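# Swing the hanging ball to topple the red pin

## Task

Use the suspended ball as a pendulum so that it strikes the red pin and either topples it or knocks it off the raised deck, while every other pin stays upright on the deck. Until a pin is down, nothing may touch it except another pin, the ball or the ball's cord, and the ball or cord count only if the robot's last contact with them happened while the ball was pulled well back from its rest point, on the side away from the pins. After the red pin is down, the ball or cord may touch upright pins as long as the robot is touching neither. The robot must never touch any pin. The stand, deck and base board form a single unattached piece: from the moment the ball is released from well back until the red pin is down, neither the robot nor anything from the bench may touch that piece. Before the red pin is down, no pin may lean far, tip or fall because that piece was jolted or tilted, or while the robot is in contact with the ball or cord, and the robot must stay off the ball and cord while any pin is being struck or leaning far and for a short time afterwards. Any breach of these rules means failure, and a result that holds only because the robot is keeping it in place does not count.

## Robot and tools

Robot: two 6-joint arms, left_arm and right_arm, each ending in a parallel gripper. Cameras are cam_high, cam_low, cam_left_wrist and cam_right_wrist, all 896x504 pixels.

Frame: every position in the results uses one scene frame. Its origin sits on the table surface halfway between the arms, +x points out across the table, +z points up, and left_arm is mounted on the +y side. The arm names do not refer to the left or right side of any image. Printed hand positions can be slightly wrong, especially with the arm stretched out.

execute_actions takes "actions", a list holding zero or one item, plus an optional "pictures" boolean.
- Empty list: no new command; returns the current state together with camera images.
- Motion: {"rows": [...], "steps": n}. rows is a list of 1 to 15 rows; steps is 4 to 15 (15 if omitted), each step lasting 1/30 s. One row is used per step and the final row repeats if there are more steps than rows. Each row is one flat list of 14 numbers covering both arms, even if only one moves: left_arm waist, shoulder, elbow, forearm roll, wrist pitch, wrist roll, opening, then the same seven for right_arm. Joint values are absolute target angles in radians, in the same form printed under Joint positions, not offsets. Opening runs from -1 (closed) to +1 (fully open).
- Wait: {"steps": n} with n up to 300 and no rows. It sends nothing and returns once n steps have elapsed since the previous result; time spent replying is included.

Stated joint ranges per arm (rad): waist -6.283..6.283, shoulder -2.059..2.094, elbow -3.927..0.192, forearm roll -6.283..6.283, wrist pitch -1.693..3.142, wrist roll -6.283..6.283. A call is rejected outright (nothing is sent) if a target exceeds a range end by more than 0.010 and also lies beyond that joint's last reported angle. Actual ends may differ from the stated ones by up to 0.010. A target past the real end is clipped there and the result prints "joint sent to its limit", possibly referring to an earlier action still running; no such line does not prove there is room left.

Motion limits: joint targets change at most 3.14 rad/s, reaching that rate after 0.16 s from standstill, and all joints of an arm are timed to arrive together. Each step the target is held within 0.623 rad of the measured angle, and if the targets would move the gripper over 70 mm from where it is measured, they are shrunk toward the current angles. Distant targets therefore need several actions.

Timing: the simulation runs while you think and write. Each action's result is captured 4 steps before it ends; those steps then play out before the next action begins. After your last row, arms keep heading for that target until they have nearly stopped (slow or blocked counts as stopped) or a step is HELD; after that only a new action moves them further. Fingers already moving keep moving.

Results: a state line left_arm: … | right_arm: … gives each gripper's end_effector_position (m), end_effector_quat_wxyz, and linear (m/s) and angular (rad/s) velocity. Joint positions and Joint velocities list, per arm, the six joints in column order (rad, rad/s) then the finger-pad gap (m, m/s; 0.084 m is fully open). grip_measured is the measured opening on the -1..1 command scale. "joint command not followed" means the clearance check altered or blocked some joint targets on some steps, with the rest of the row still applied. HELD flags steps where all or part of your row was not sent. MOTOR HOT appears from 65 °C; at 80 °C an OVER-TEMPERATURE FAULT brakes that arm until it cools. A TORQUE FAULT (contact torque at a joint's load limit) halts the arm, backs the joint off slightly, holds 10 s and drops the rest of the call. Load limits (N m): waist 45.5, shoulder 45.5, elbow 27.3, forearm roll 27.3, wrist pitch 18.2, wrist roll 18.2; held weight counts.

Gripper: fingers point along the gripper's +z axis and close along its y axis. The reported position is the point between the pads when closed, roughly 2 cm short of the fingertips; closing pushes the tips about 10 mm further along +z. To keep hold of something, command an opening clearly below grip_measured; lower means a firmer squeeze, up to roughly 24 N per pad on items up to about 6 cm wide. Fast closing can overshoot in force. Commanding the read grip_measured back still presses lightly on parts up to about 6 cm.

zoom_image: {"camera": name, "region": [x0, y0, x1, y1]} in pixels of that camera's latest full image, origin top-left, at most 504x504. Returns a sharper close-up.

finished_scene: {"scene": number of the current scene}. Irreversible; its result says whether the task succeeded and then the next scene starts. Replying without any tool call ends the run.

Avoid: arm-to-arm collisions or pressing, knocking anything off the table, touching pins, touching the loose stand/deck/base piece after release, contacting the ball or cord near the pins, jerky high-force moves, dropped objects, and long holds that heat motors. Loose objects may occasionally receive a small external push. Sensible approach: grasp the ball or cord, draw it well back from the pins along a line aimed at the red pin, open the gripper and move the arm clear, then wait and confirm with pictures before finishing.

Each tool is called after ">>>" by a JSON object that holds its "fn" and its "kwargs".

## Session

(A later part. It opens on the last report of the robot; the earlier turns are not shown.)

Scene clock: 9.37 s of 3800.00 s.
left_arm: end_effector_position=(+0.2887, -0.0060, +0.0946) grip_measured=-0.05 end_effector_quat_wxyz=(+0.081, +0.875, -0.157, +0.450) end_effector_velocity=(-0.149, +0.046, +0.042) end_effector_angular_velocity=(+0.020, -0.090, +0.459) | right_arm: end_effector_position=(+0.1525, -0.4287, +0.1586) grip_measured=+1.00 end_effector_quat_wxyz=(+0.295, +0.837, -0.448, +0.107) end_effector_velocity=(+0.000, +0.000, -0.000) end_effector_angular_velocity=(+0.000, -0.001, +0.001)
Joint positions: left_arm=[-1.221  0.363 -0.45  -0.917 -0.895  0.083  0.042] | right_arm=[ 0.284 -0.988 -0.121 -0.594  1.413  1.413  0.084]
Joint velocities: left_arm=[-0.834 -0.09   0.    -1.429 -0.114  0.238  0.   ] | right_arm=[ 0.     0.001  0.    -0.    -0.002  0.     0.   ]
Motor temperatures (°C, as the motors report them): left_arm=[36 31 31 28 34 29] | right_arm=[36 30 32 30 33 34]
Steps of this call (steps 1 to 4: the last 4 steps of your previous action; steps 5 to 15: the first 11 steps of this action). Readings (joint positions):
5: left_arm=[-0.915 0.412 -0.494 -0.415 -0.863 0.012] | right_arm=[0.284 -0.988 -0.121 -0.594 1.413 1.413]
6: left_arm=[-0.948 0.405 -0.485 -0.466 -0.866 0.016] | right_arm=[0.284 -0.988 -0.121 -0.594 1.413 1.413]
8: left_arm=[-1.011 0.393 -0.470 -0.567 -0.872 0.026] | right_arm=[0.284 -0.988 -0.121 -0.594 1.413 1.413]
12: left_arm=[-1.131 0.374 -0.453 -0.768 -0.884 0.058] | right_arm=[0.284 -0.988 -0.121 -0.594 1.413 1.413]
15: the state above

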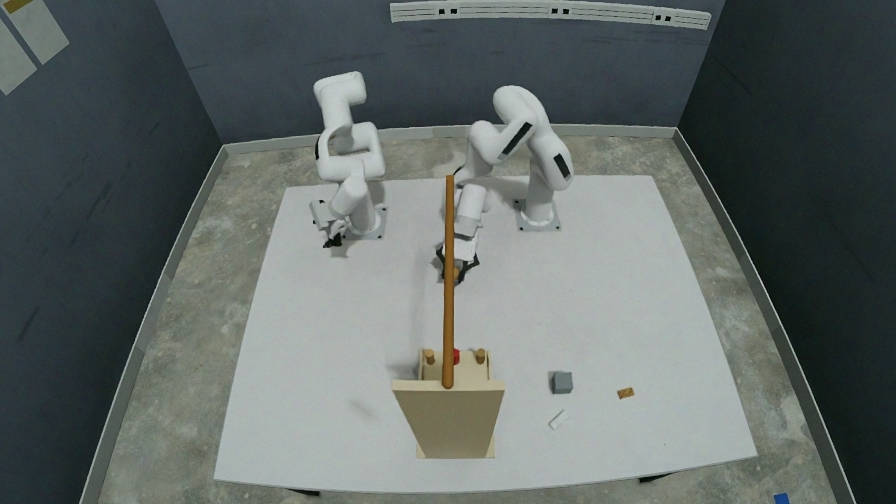

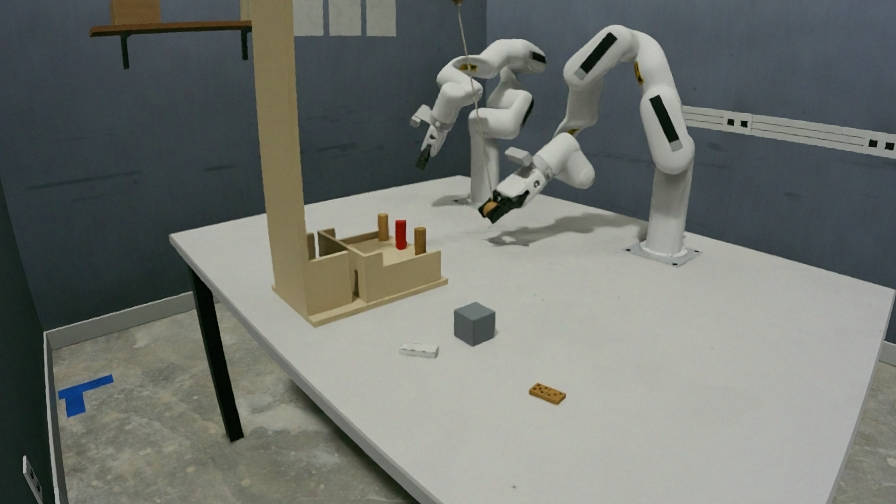

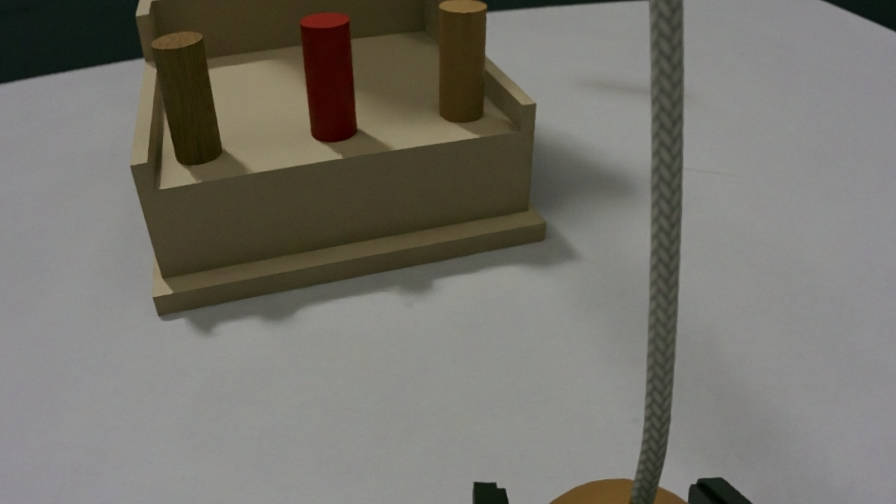

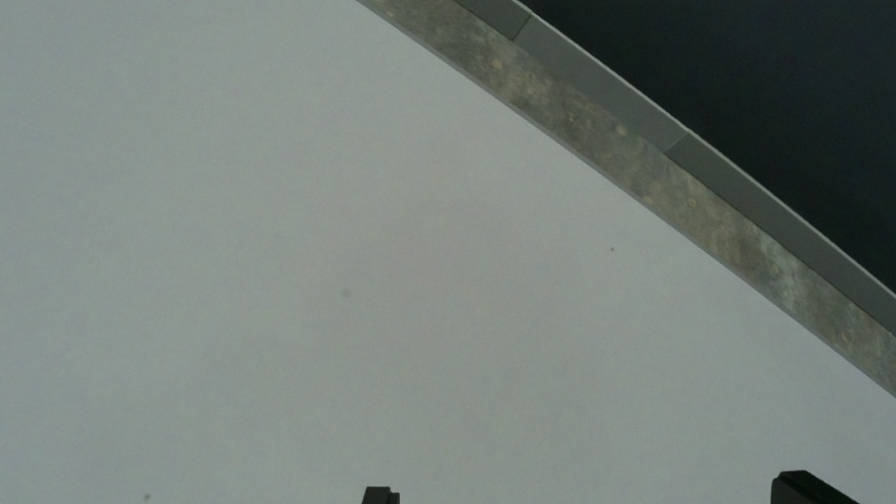

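>>> {"fn": "execute_actions", "kwargs": {"actions": [{"rows":[[-1.31,0.35,-0.459,-1.08,-0.914,0.118,-0.2,0.284,-0.988,-0.121,-0.594,1.413,1.413,1],[-1.345,0.344,-0.468,-1.145,-0.923,0.136,-0.2,0.284,-0.988,-0.121,-0.594,1.413,1.413,1],[-1.38,0.339,-0.479,-1.21,-0.932,0.155,-0.2,0.284,-0.988,-0.121,-0.594,1.413,1.413,1],[-1.415,0.334,-0.491,-1.275,-0.942,0.175,-0.2,0.284,-0.988,-0.121,-0.594,1.413,1.413,1],[-1.448,0.33,-0.505,-1.34,-0.952,0.195,-0.2,0.284,-0.988,-0.121,-0.594,1.413,1.413,1],[-1.48,0.326,-0.52,-1.405,-0.962,0.215,-0.2,0.284,-0.988,-0.121,-0.594,1.413,1.413,1],[-1.512,0.323,-0.536,-1.47,-0.972,0.237,-0.2,0.284,-0.988,-0.121,-0.594,1.413,1.413,1],[-1.543,0.321,-0.554,-1.535,-0.983,0.26,-0.2,0.284,-0.988,-0.121,-0.594,1.413,1.413,1],[-1.572,0.319,-0.575,-1.6,-0.995,0.285,-0.2,0.284,-0.988,-0.121,-0.594,1.413,1.413,1],[-1.6,0.318,-0.598,-1.662,-1.007,0.312,-0.2,0.284,-0.988,-0.121,-0.594,1.413,1.413,1],[-1.628,0.317,-0.623,-1.725,-1.02,0.34,-0.2,0.284,-0.988,-0.121,-0.594,1.413,1.413,1],[-1.655,0.317,-0.65,-1.788,-1.033,0.368,-0.2,0.284,-0.988,-0.121,-0.594,1.413,1.413,1],[-1.681,0.318,-0.678,-1.85,-1.047,0.398,-0.2,0.284,-0.988,-0.121,-0.594,1.413,1.413,1],[-1.706,0.319,-0.709,-1.913,-1.061,0.428,-0.2,0.284,-0.988,-0.121,-0.594,1.413,1.413,1],[-1.731,0.32,-0.741,-1.976,-1.075,0.46,-0.2,0.284,-0.988,-0.121,-0.594,1.413,1.413,1]],"steps":15}]}}

>>> {"fn": "execute_actions", "kwargs": {"actions": [{"steps":20}], "pictures": true}}

>>> {"fn": "zoom_image", "kwargs": {"camera": "cam_low", "region": [360, 0, 640, 280]}}

Scene clock: 10.17 s of 3800.00 s.
left_arm: end_effector_position=(+0.2274, +0.0010, +0.1325) grip_measured=-0.05 end_effector_quat_wxyz=(+0.044, +0.873, -0.065, +0.482) end_effector_velocity=(-0.241, +0.021, +0.100) end_effector_angular_velocity=(-0.061, -0.013, +0.661) | right_arm: end_effector_position=(+0.1525, -0.4287, +0.1586) grip_measured=+1.00 end_effector_quat_wxyz=(+0.295, +0.837, -0.448, +0.107) end_effector_velocity=(+0.000, -0.000, -0.000) end_effector_angular_velocity=(+0.000, -0.000, +0.000)
Joint positions: left_arm=[-1.534  0.323 -0.554 -1.519 -0.981  0.257  0.042] | right_arm=[ 0.284 -0.988 -0.121 -0.594  1.413  1.413  0.084]
Joint velocities: left_arm=[-0.893 -0.065 -0.572 -1.908 -0.336  0.716 -0.   ] | right_arm=[-0.    -0.     0.    -0.    -0.001 -0.    -0.   ]
Motor temperatures (°C, as the motors report them): left_arm=[36 31 31 28 34 29] | right_arm=[36 30 32 30 33 34]
Steps of this call (steps 1 to 4: the last 4 steps of your previous action; steps 5 to 13: the robot went on to your last target; steps 14 to 24: the first 11 steps of this action). Readings (joint positions):
14: left_arm=[-1.276 0.357 -0.451 -1.017 -0.904 0.100] | right_arm=[0.284 -0.988 -0.121 -0.594 1.413 1.413]
15: left_arm=[-1.280 0.356 -0.452 -1.026 -0.905 0.103] | right_arm=[0.284 -0.988 -0.121 -0.594 1.413 1.413]
17: left_arm=[-1.316 0.351 -0.459 -1.095 -0.914 0.123] | right_arm=[0.284 -0.988 -0.121 -0.594 1.413 1.413]
21: left_arm=[-1.441 0.332 -0.504 -1.329 -0.950 0.192] | right_arm=[0.284 -0.988 -0.121 -0.594 1.413 1.413]
24: the state above

Scene clock: 10.83 s of 3800.00 s.
left_arm: end_effector_position=(+0.1540, +0.0027, +0.1499) grip_measured=-0.05 end_effector_quat_wxyz=(+0.007, +0.887, +0.003, +0.461) end_effector_velocity=(-0.002, -0.002, -0.001) end_effector_angular_velocity=(-0.004, +0.008, -0.004) | right_arm: end_effector_position=(+0.1525, -0.4287, +0.1586) grip_measured=+1.00 end_effector_quat_wxyz=(+0.295, +0.837, -0.448, +0.107) end_effector_velocity=(-0.001, -0.000, +0.000) end_effector_angular_velocity=(-0.001, +0.002, -0.002)
Joint positions: left_arm=[-1.73   0.32  -0.741 -1.975 -1.076  0.46   0.042] | right_arm=[ 0.284 -0.988 -0.121 -0.594  1.413  1.413  0.084]
Joint velocities: left_arm=[-0.004  0.    -0.004 -0.003  0.006  0.001 -0.   ] | right_arm=[-0.001  0.    -0.     0.     0.002 -0.    -0.   ]
Motor temperatures (°C, as the motors report them): left_arm=[36 31 31 28 34 29] | right_arm=[36 30 32 30 33 34]
Kept back: nothing.
Steps of this call (steps 1 to 4: the last 4 steps of your previous action; steps 5 to 20: the robot went on to your last target). Readings (joint positions):
1: left_arm=[-1.564 0.321 -0.574 -1.583 -0.993 0.282] | right_arm=[0.284 -0.988 -0.121 -0.594 1.413 1.413]
2: left_arm=[-1.592 0.319 -0.596 -1.646 -1.005 0.308] | right_arm=[0.284 -0.988 -0.121 -0.594 1.413 1.413]
4: left_arm=[-1.647 0.318 -0.647 -1.773 -1.031 0.364] | right_arm=[0.284 -0.988 -0.121 -0.594 1.413 1.413]
8: left_arm=[-1.725 0.319 -0.735 -1.955 -1.072 0.449] | right_arm=[0.284 -0.988 -0.121 -0.594 1.413 1.413]
20: the state above

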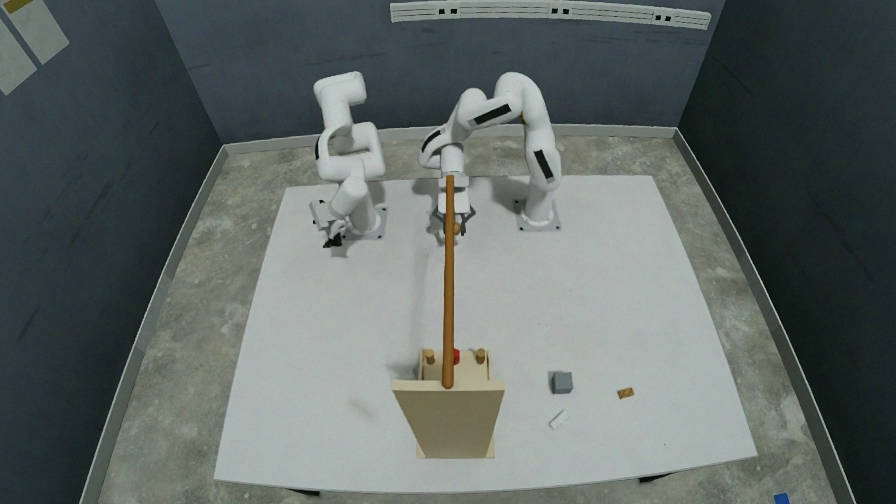

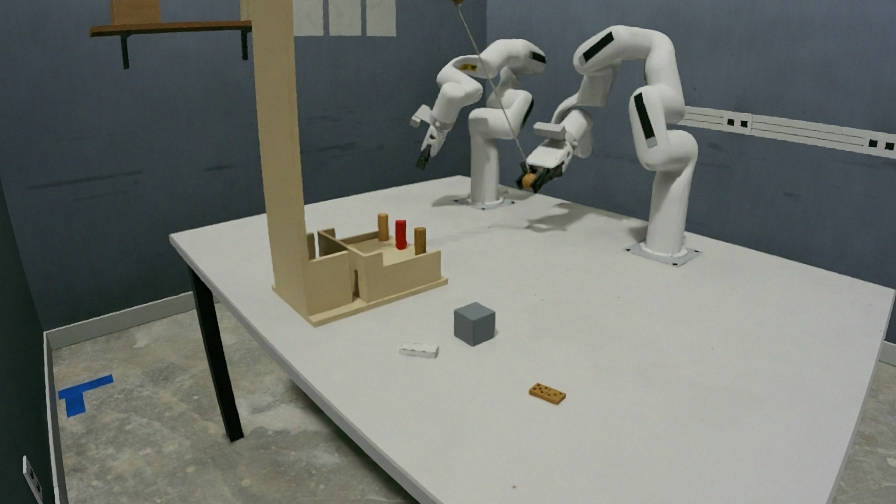

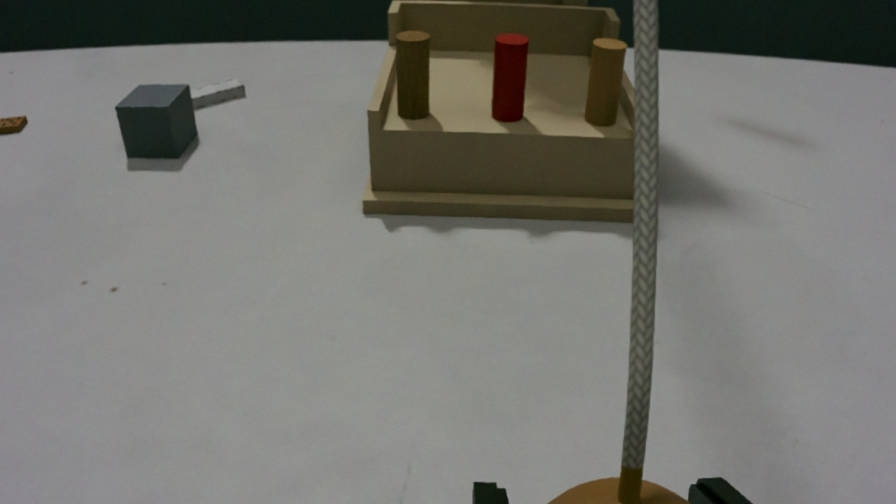

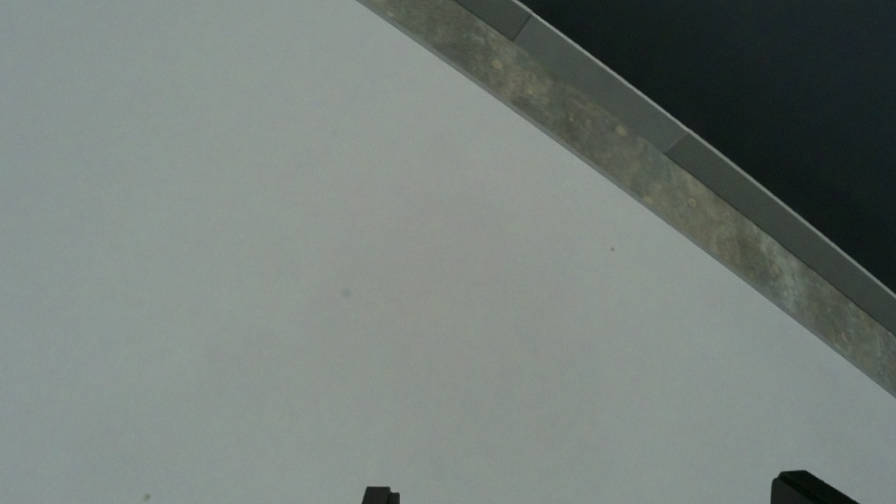

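Region (360, 0, 640, 280) of cam_low's 896x504 image, scaled by 1.800, with more detail than that image has.

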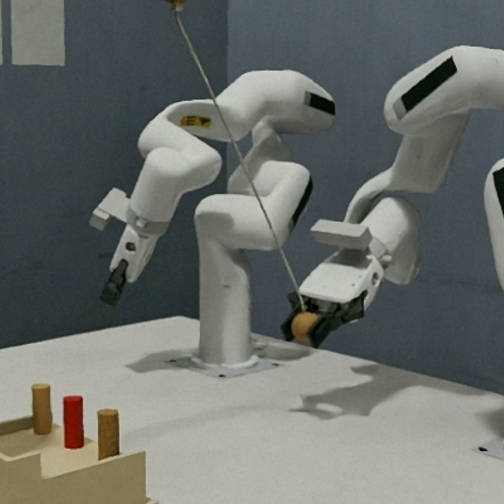

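>>> {"fn": "zoom_image", "kwargs": {"camera": "cam_high", "region": [400, 170, 540, 310]}}

Region (400, 170, 540, 310) of cam_high's 896x504 image, scaled by 3.600, with more detail than that image has.

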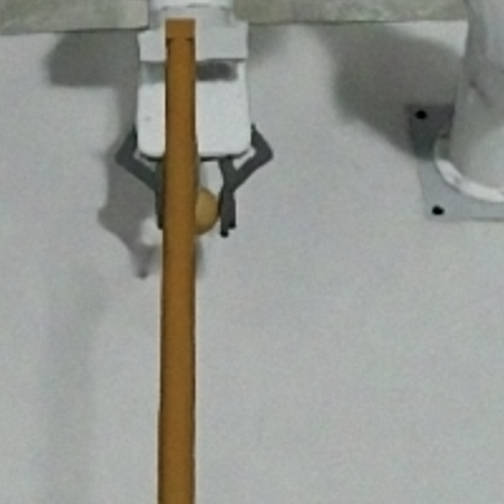

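>>> {"fn": "execute_actions", "kwargs": {"actions": [{"rows":[[-1.731,0.305,-0.741,-2.01,-1.075,0.49,-0.2,0.284,-0.988,-0.121,-0.594,1.413,1.413,1]],"steps":15}]}}

>>> {"fn": "execute_actions", "kwargs": {"actions": [{"rows":[[-1.731,0.305,-0.741,-2.01,-1.075,0.49,1,0.284,-0.988,-0.121,-0.594,1.413,1.413,1]],"steps":10}]}}

>>> {"fn": "execute_actions", "kwargs": {"actions": [{"rows":[[-2.0,0.25,-0.741,-2.01,-0.9,0.49,1,0.284,-0.988,-0.121,-0.594,1.413,1.413,1]],"steps":15}], "pictures": true}}

>>> {"fn": "execute_actions", "kwargs": {"actions": [{"steps":60}], "pictures": true}}

Scene clock: 11.90 s of 3800.00 s.
left_arm: end_effector_position=(+0.1511, +0.0086, +0.1506) grip_measured=-0.05 end_effector_quat_wxyz=(-0.002, +0.891, +0.006, +0.453) end_effector_velocity=(-0.000, +0.000, -0.000) end_effector_angular_velocity=(+0.001, -0.000, +0.001) | right_arm: end_effector_position=(+0.1525, -0.4287, +0.1586) grip_measured=+1.00 end_effector_quat_wxyz=(+0.295, +0.837, -0.448, +0.107) end_effector_velocity=(+0.000, +0.000, -0.000) end_effector_angular_velocity=(+0.000, -0.001, +0.001)
Joint positions: left_arm=[-1.731  0.305 -0.741 -2.01  -1.075  0.49   0.042] | right_arm=[ 0.284 -0.988 -0.121 -0.594  1.413  1.413  0.084]
Joint velocities: left_arm=[-0.     0.001 -0.    -0.001 -0.001  0.001 -0.   ] | right_arm=[-0.     0.     0.    -0.    -0.001 -0.     0.   ]
Motor temperatures (°C, as the motors report them): left_arm=[36 31 31 28 34 29] | right_arm=[36 30 32 30 33 34]
Steps of this call (steps 1 to 15: the robot went on to your last target; steps 16 to 21: nothing new was sent; steps 22 to 32: the first 11 steps of this action). Readings (joint positions):
22: left_arm=[-1.731 0.320 -0.741 -1.977 -1.075 0.461] | right_arm=[0.284 -0.988 -0.121 -0.594 1.413 1.413]
23: left_arm=[-1.731 0.317 -0.741 -1.986 -1.075 0.469] | right_arm=[0.284 -0.988 -0.121 -0.594 1.413 1.413]
25: left_arm=[-1.731 0.307 -0.741 -2.004 -1.075 0.485] | right_arm=[0.284 -0.988 -0.121 -0.594 1.413 1.413]
29: left_arm=[-1.731 0.305 -0.741 -2.010 -1.075 0.490] | right_arm=[0.284 -0.988 -0.121 -0.594 1.413 1.413]
32: the state above

Scene clock: 12.23 s of 3800.00 s.
left_arm: end_effector_position=(+0.1506, +0.0088, +0.1494) grip_measured=+0.89 end_effector_quat_wxyz=(-0.002, +0.892, +0.005, +0.452) end_effector_velocity=(+0.002, -0.002, +0.006) end_effector_angular_velocity=(-0.007, -0.013, +0.004) | right_arm: end_effector_position=(+0.1525, -0.4287, +0.1586) grip_measured=+1.00 end_effector_quat_wxyz=(+0.295, +0.837, -0.448, +0.107) end_effector_velocity=(+0.000, +0.000, -0.000) end_effector_angular_velocity=(+0.001, -0.001, +0.002)
Joint positions: left_arm=[-1.732  0.306 -0.74  -2.011 -1.072  0.49   0.08 ] | right_arm=[ 0.284 -0.988 -0.121 -0.594  1.413  1.413  0.084]
Joint velocities: left_arm=[ 0.003 -0.005 -0.007  0.005 -0.015  0.     0.185] | right_arm=[ 0.001  0.    -0.     0.    -0.002 -0.    -0.   ]
Motor temperatures (°C, as the motors report them): left_arm=[36 31 31 28 34 29] | right_arm=[36 30 33 30 33 34]
Steps of this call (steps 1 to 4: the last 4 steps of your previous action; steps 5 to 10: the first 6 steps of this action). Readings (joint positions):
5: left_arm=[-1.731 0.305 -0.741 -2.010 -1.074 0.490] | right_arm=[0.284 -0.988 -0.121 -0.594 1.413 1.413]
6: left_arm=[-1.732 0.306 -0.740 -2.011 -1.072 0.490] | right_arm=[0.284 -0.988 -0.121 -0.594 1.413 1.413]
8: left_arm=[-1.732 0.306 -0.740 -2.011 -1.072 0.490] | right_arm=[0.284 -0.988 -0.121 -0.594 1.413 1.413]
10: the state above

Scene clock: 12.73 s of 3800.00 s.
left_arm: end_effector_position=(+0.0386, -0.0536, +0.1303) grip_measured=+1.00 end_effector_quat_wxyz=(+0.111, +0.914, -0.125, +0.369) end_effector_velocity=(-0.008, +0.006, -0.015) end_effector_angular_velocity=(+0.025, +0.031, -0.033) | right_arm: end_effector_position=(+0.1525, -0.4287, +0.1586) grip_measured=+1.00 end_effector_quat_wxyz=(+0.295, +0.837, -0.448, +0.107) end_effector_velocity=(-0.000, -0.000, +0.000) end_effector_angular_velocity=(-0.000, +0.001, -0.001)
Joint positions: left_arm=[-2.     0.25  -0.742 -2.01  -0.902  0.49   0.084] | right_arm=[ 0.284 -0.988 -0.121 -0.594  1.413  1.413  0.084]
Joint velocities: left_arm=[-0.017 -0.003  0.032 -0.004  0.046 -0.001 -0.   ] | right_arm=[-0.    -0.    -0.     0.     0.002 -0.     0.   ]
Motor temperatures (°C, as the motors report them): left_arm=[36 31 31 28 34 29] | right_arm=[36 30 33 30 33 34]
Steps of this call (steps 1 to 4: the last 4 steps of your previous action; steps 5 to 15: the first 11 steps of this action). Readings (joint positions):
5: left_arm=[-1.732 0.305 -0.741 -2.010 -1.073 0.490] | right_arm=[0.284 -0.988 -0.121 -0.594 1.413 1.413]
6: left_arm=[-1.740 0.303 -0.740 -2.010 -1.067 0.490] | right_arm=[0.284 -0.988 -0.121 -0.594 1.413 1.413]
8: left_arm=[-1.804 0.290 -0.739 -2.010 -1.023 0.490] | right_arm=[0.284 -0.988 -0.121 -0.594 1.413 1.413]
12: left_arm=[-1.971 0.256 -0.743 -2.010 -0.921 0.490] | right_arm=[0.284 -0.988 -0.121 -0.594 1.413 1.413]
15: the state above

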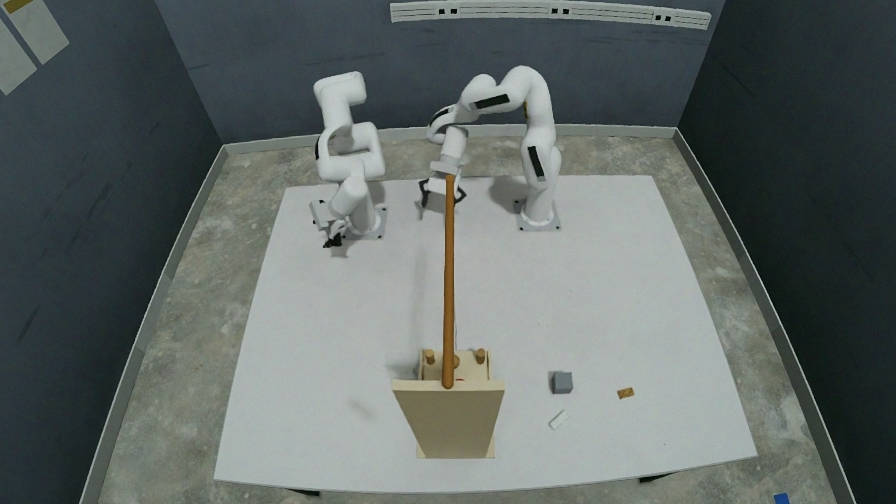

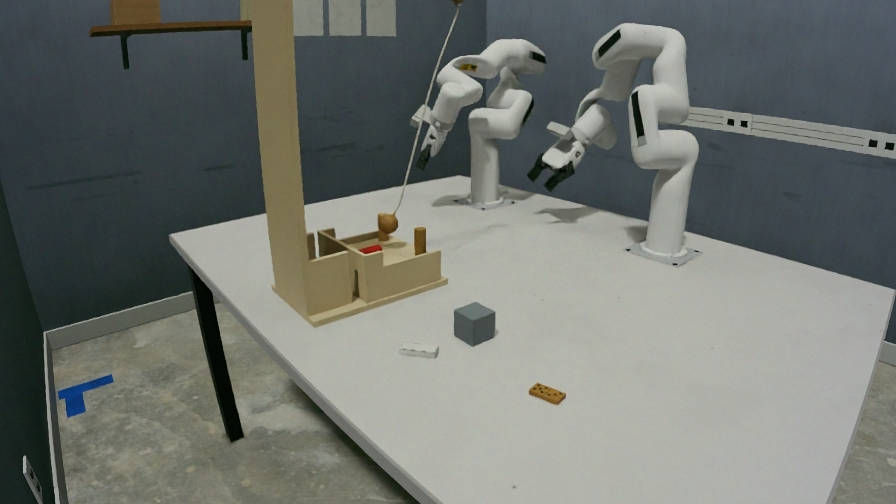

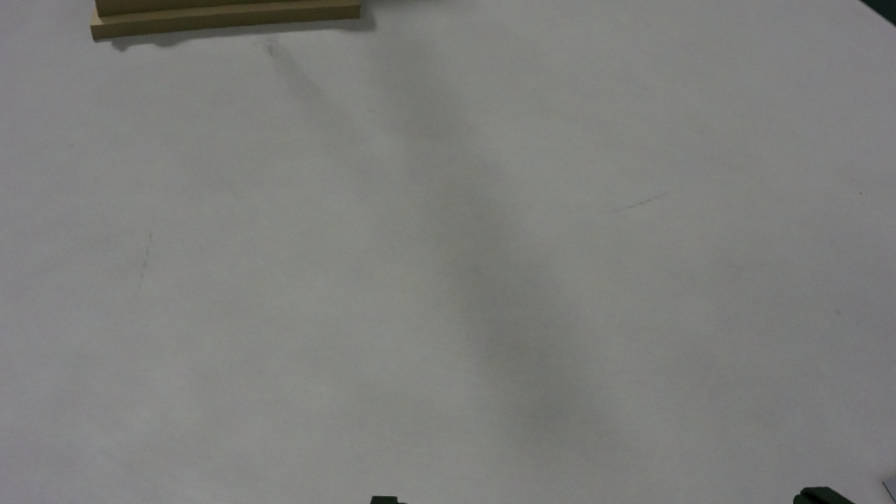

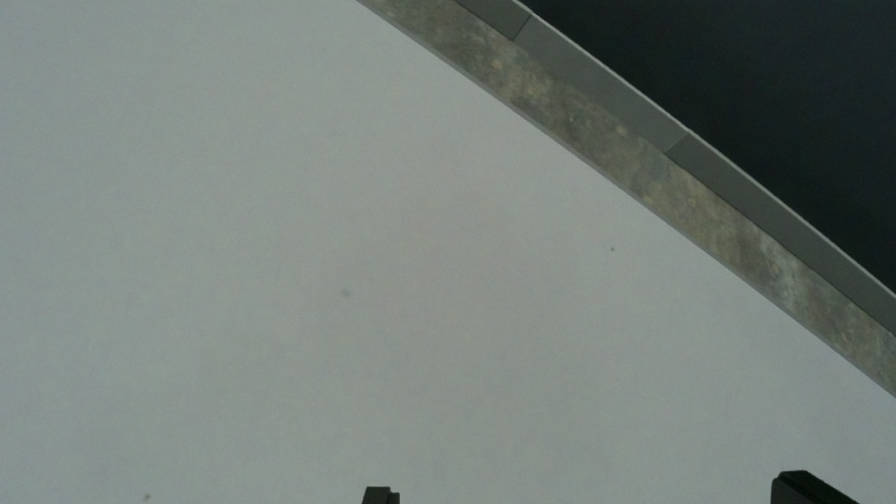

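Scene clock: 14.73 s of 3800.00 s.
left_arm: end_effector_position=(+0.0384, -0.0535, +0.1296) grip_measured=+1.00 end_effector_quat_wxyz=(+0.111, +0.915, -0.126, +0.368) end_effector_velocity=(-0.000, +0.000, -0.000) end_effector_angular_velocity=(+0.000, +0.000, +0.000) | right_arm: end_effector_position=(+0.1525, -0.4287, +0.1586) grip_measured=+1.00 end_effector_quat_wxyz=(+0.295, +0.837, -0.448, +0.107) end_effector_velocity=(-0.000, +0.000, -0.000) end_effector_angular_velocity=(-0.000, +0.001, -0.000)
Joint positions: left_arm=[-2.     0.25  -0.741 -2.01  -0.9    0.49   0.084] | right_arm=[ 0.284 -0.988 -0.121 -0.594  1.413  1.413  0.084]
Joint velocities: left_arm=[-0.     0.    -0.    -0.001 -0.     0.     0.   ] | right_arm=[0.001 0.    0.    0.    0.001 0.    0.   ]
Motor temperatures (°C, as the motors report them): left_arm=[36 31 31 28 34 29] | right_arm=[36 30 33 30 33 34]
Kept back: nothing.
Steps of this call (steps 1 to 4: the last 4 steps of your previous action; steps 5 to 15: the robot went on to your last target; steps 16 to 60: nothing new was sent). Readings (joint positions):
1: left_arm=[-2.000 0.250 -0.741 -2.010 -0.901 0.490] | right_arm=[0.284 -0.988 -0.121 -0.594 1.413 1.413]
2: left_arm=[-1.999 0.250 -0.740 -2.010 -0.901 0.490] | right_arm=[0.284 -0.988 -0.121 -0.594 1.413 1.413]
4: left_arm=[-1.999 0.250 -0.740 -2.010 -0.900 0.490] | right_arm=[0.284 -0.988 -0.121 -0.594 1.413 1.413]
8: left_arm=[-1.999 0.250 -0.741 -2.010 -0.900 0.490] | right_arm=[0.284 -0.988 -0.121 -0.594 1.413 1.413]
60: the state above
All arms were judged still, so your last target was given up. Only a new action makes them travel on or press farther. Fingers that are still opening or closing keep moving.

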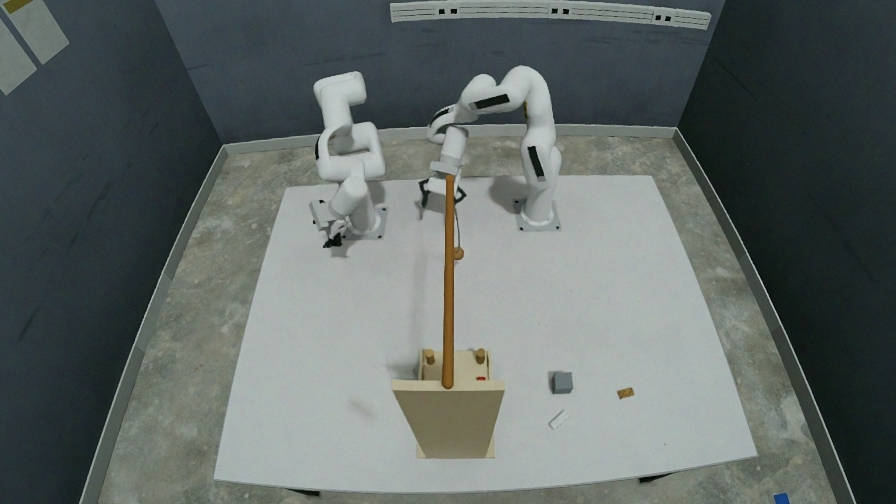

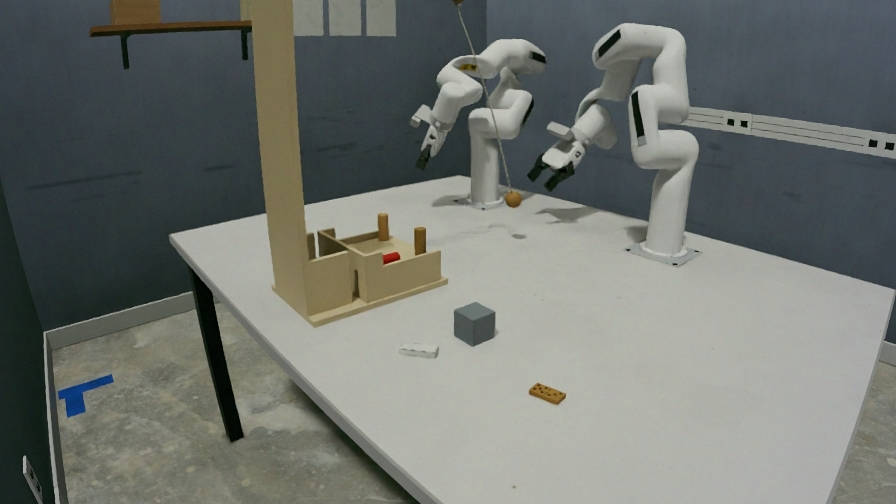

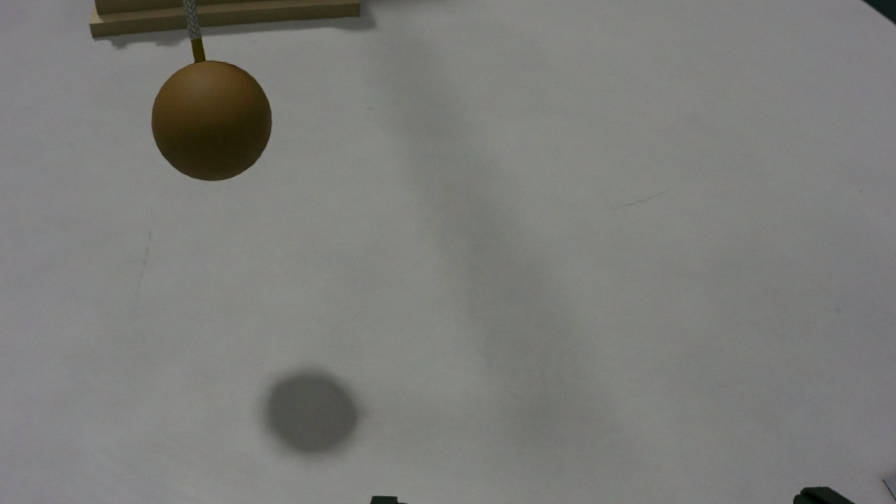

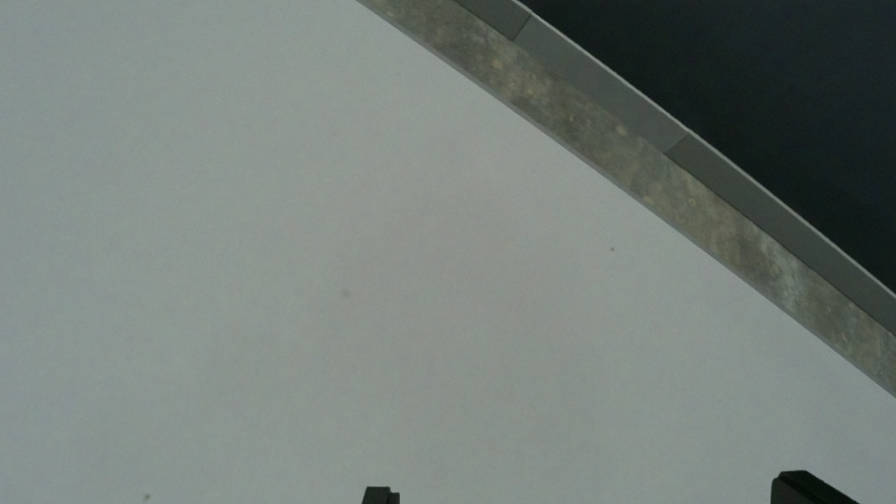

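>>> {"fn": "finished_scene", "kwargs": {"scene": 1}}

The scene is finished: the task was done.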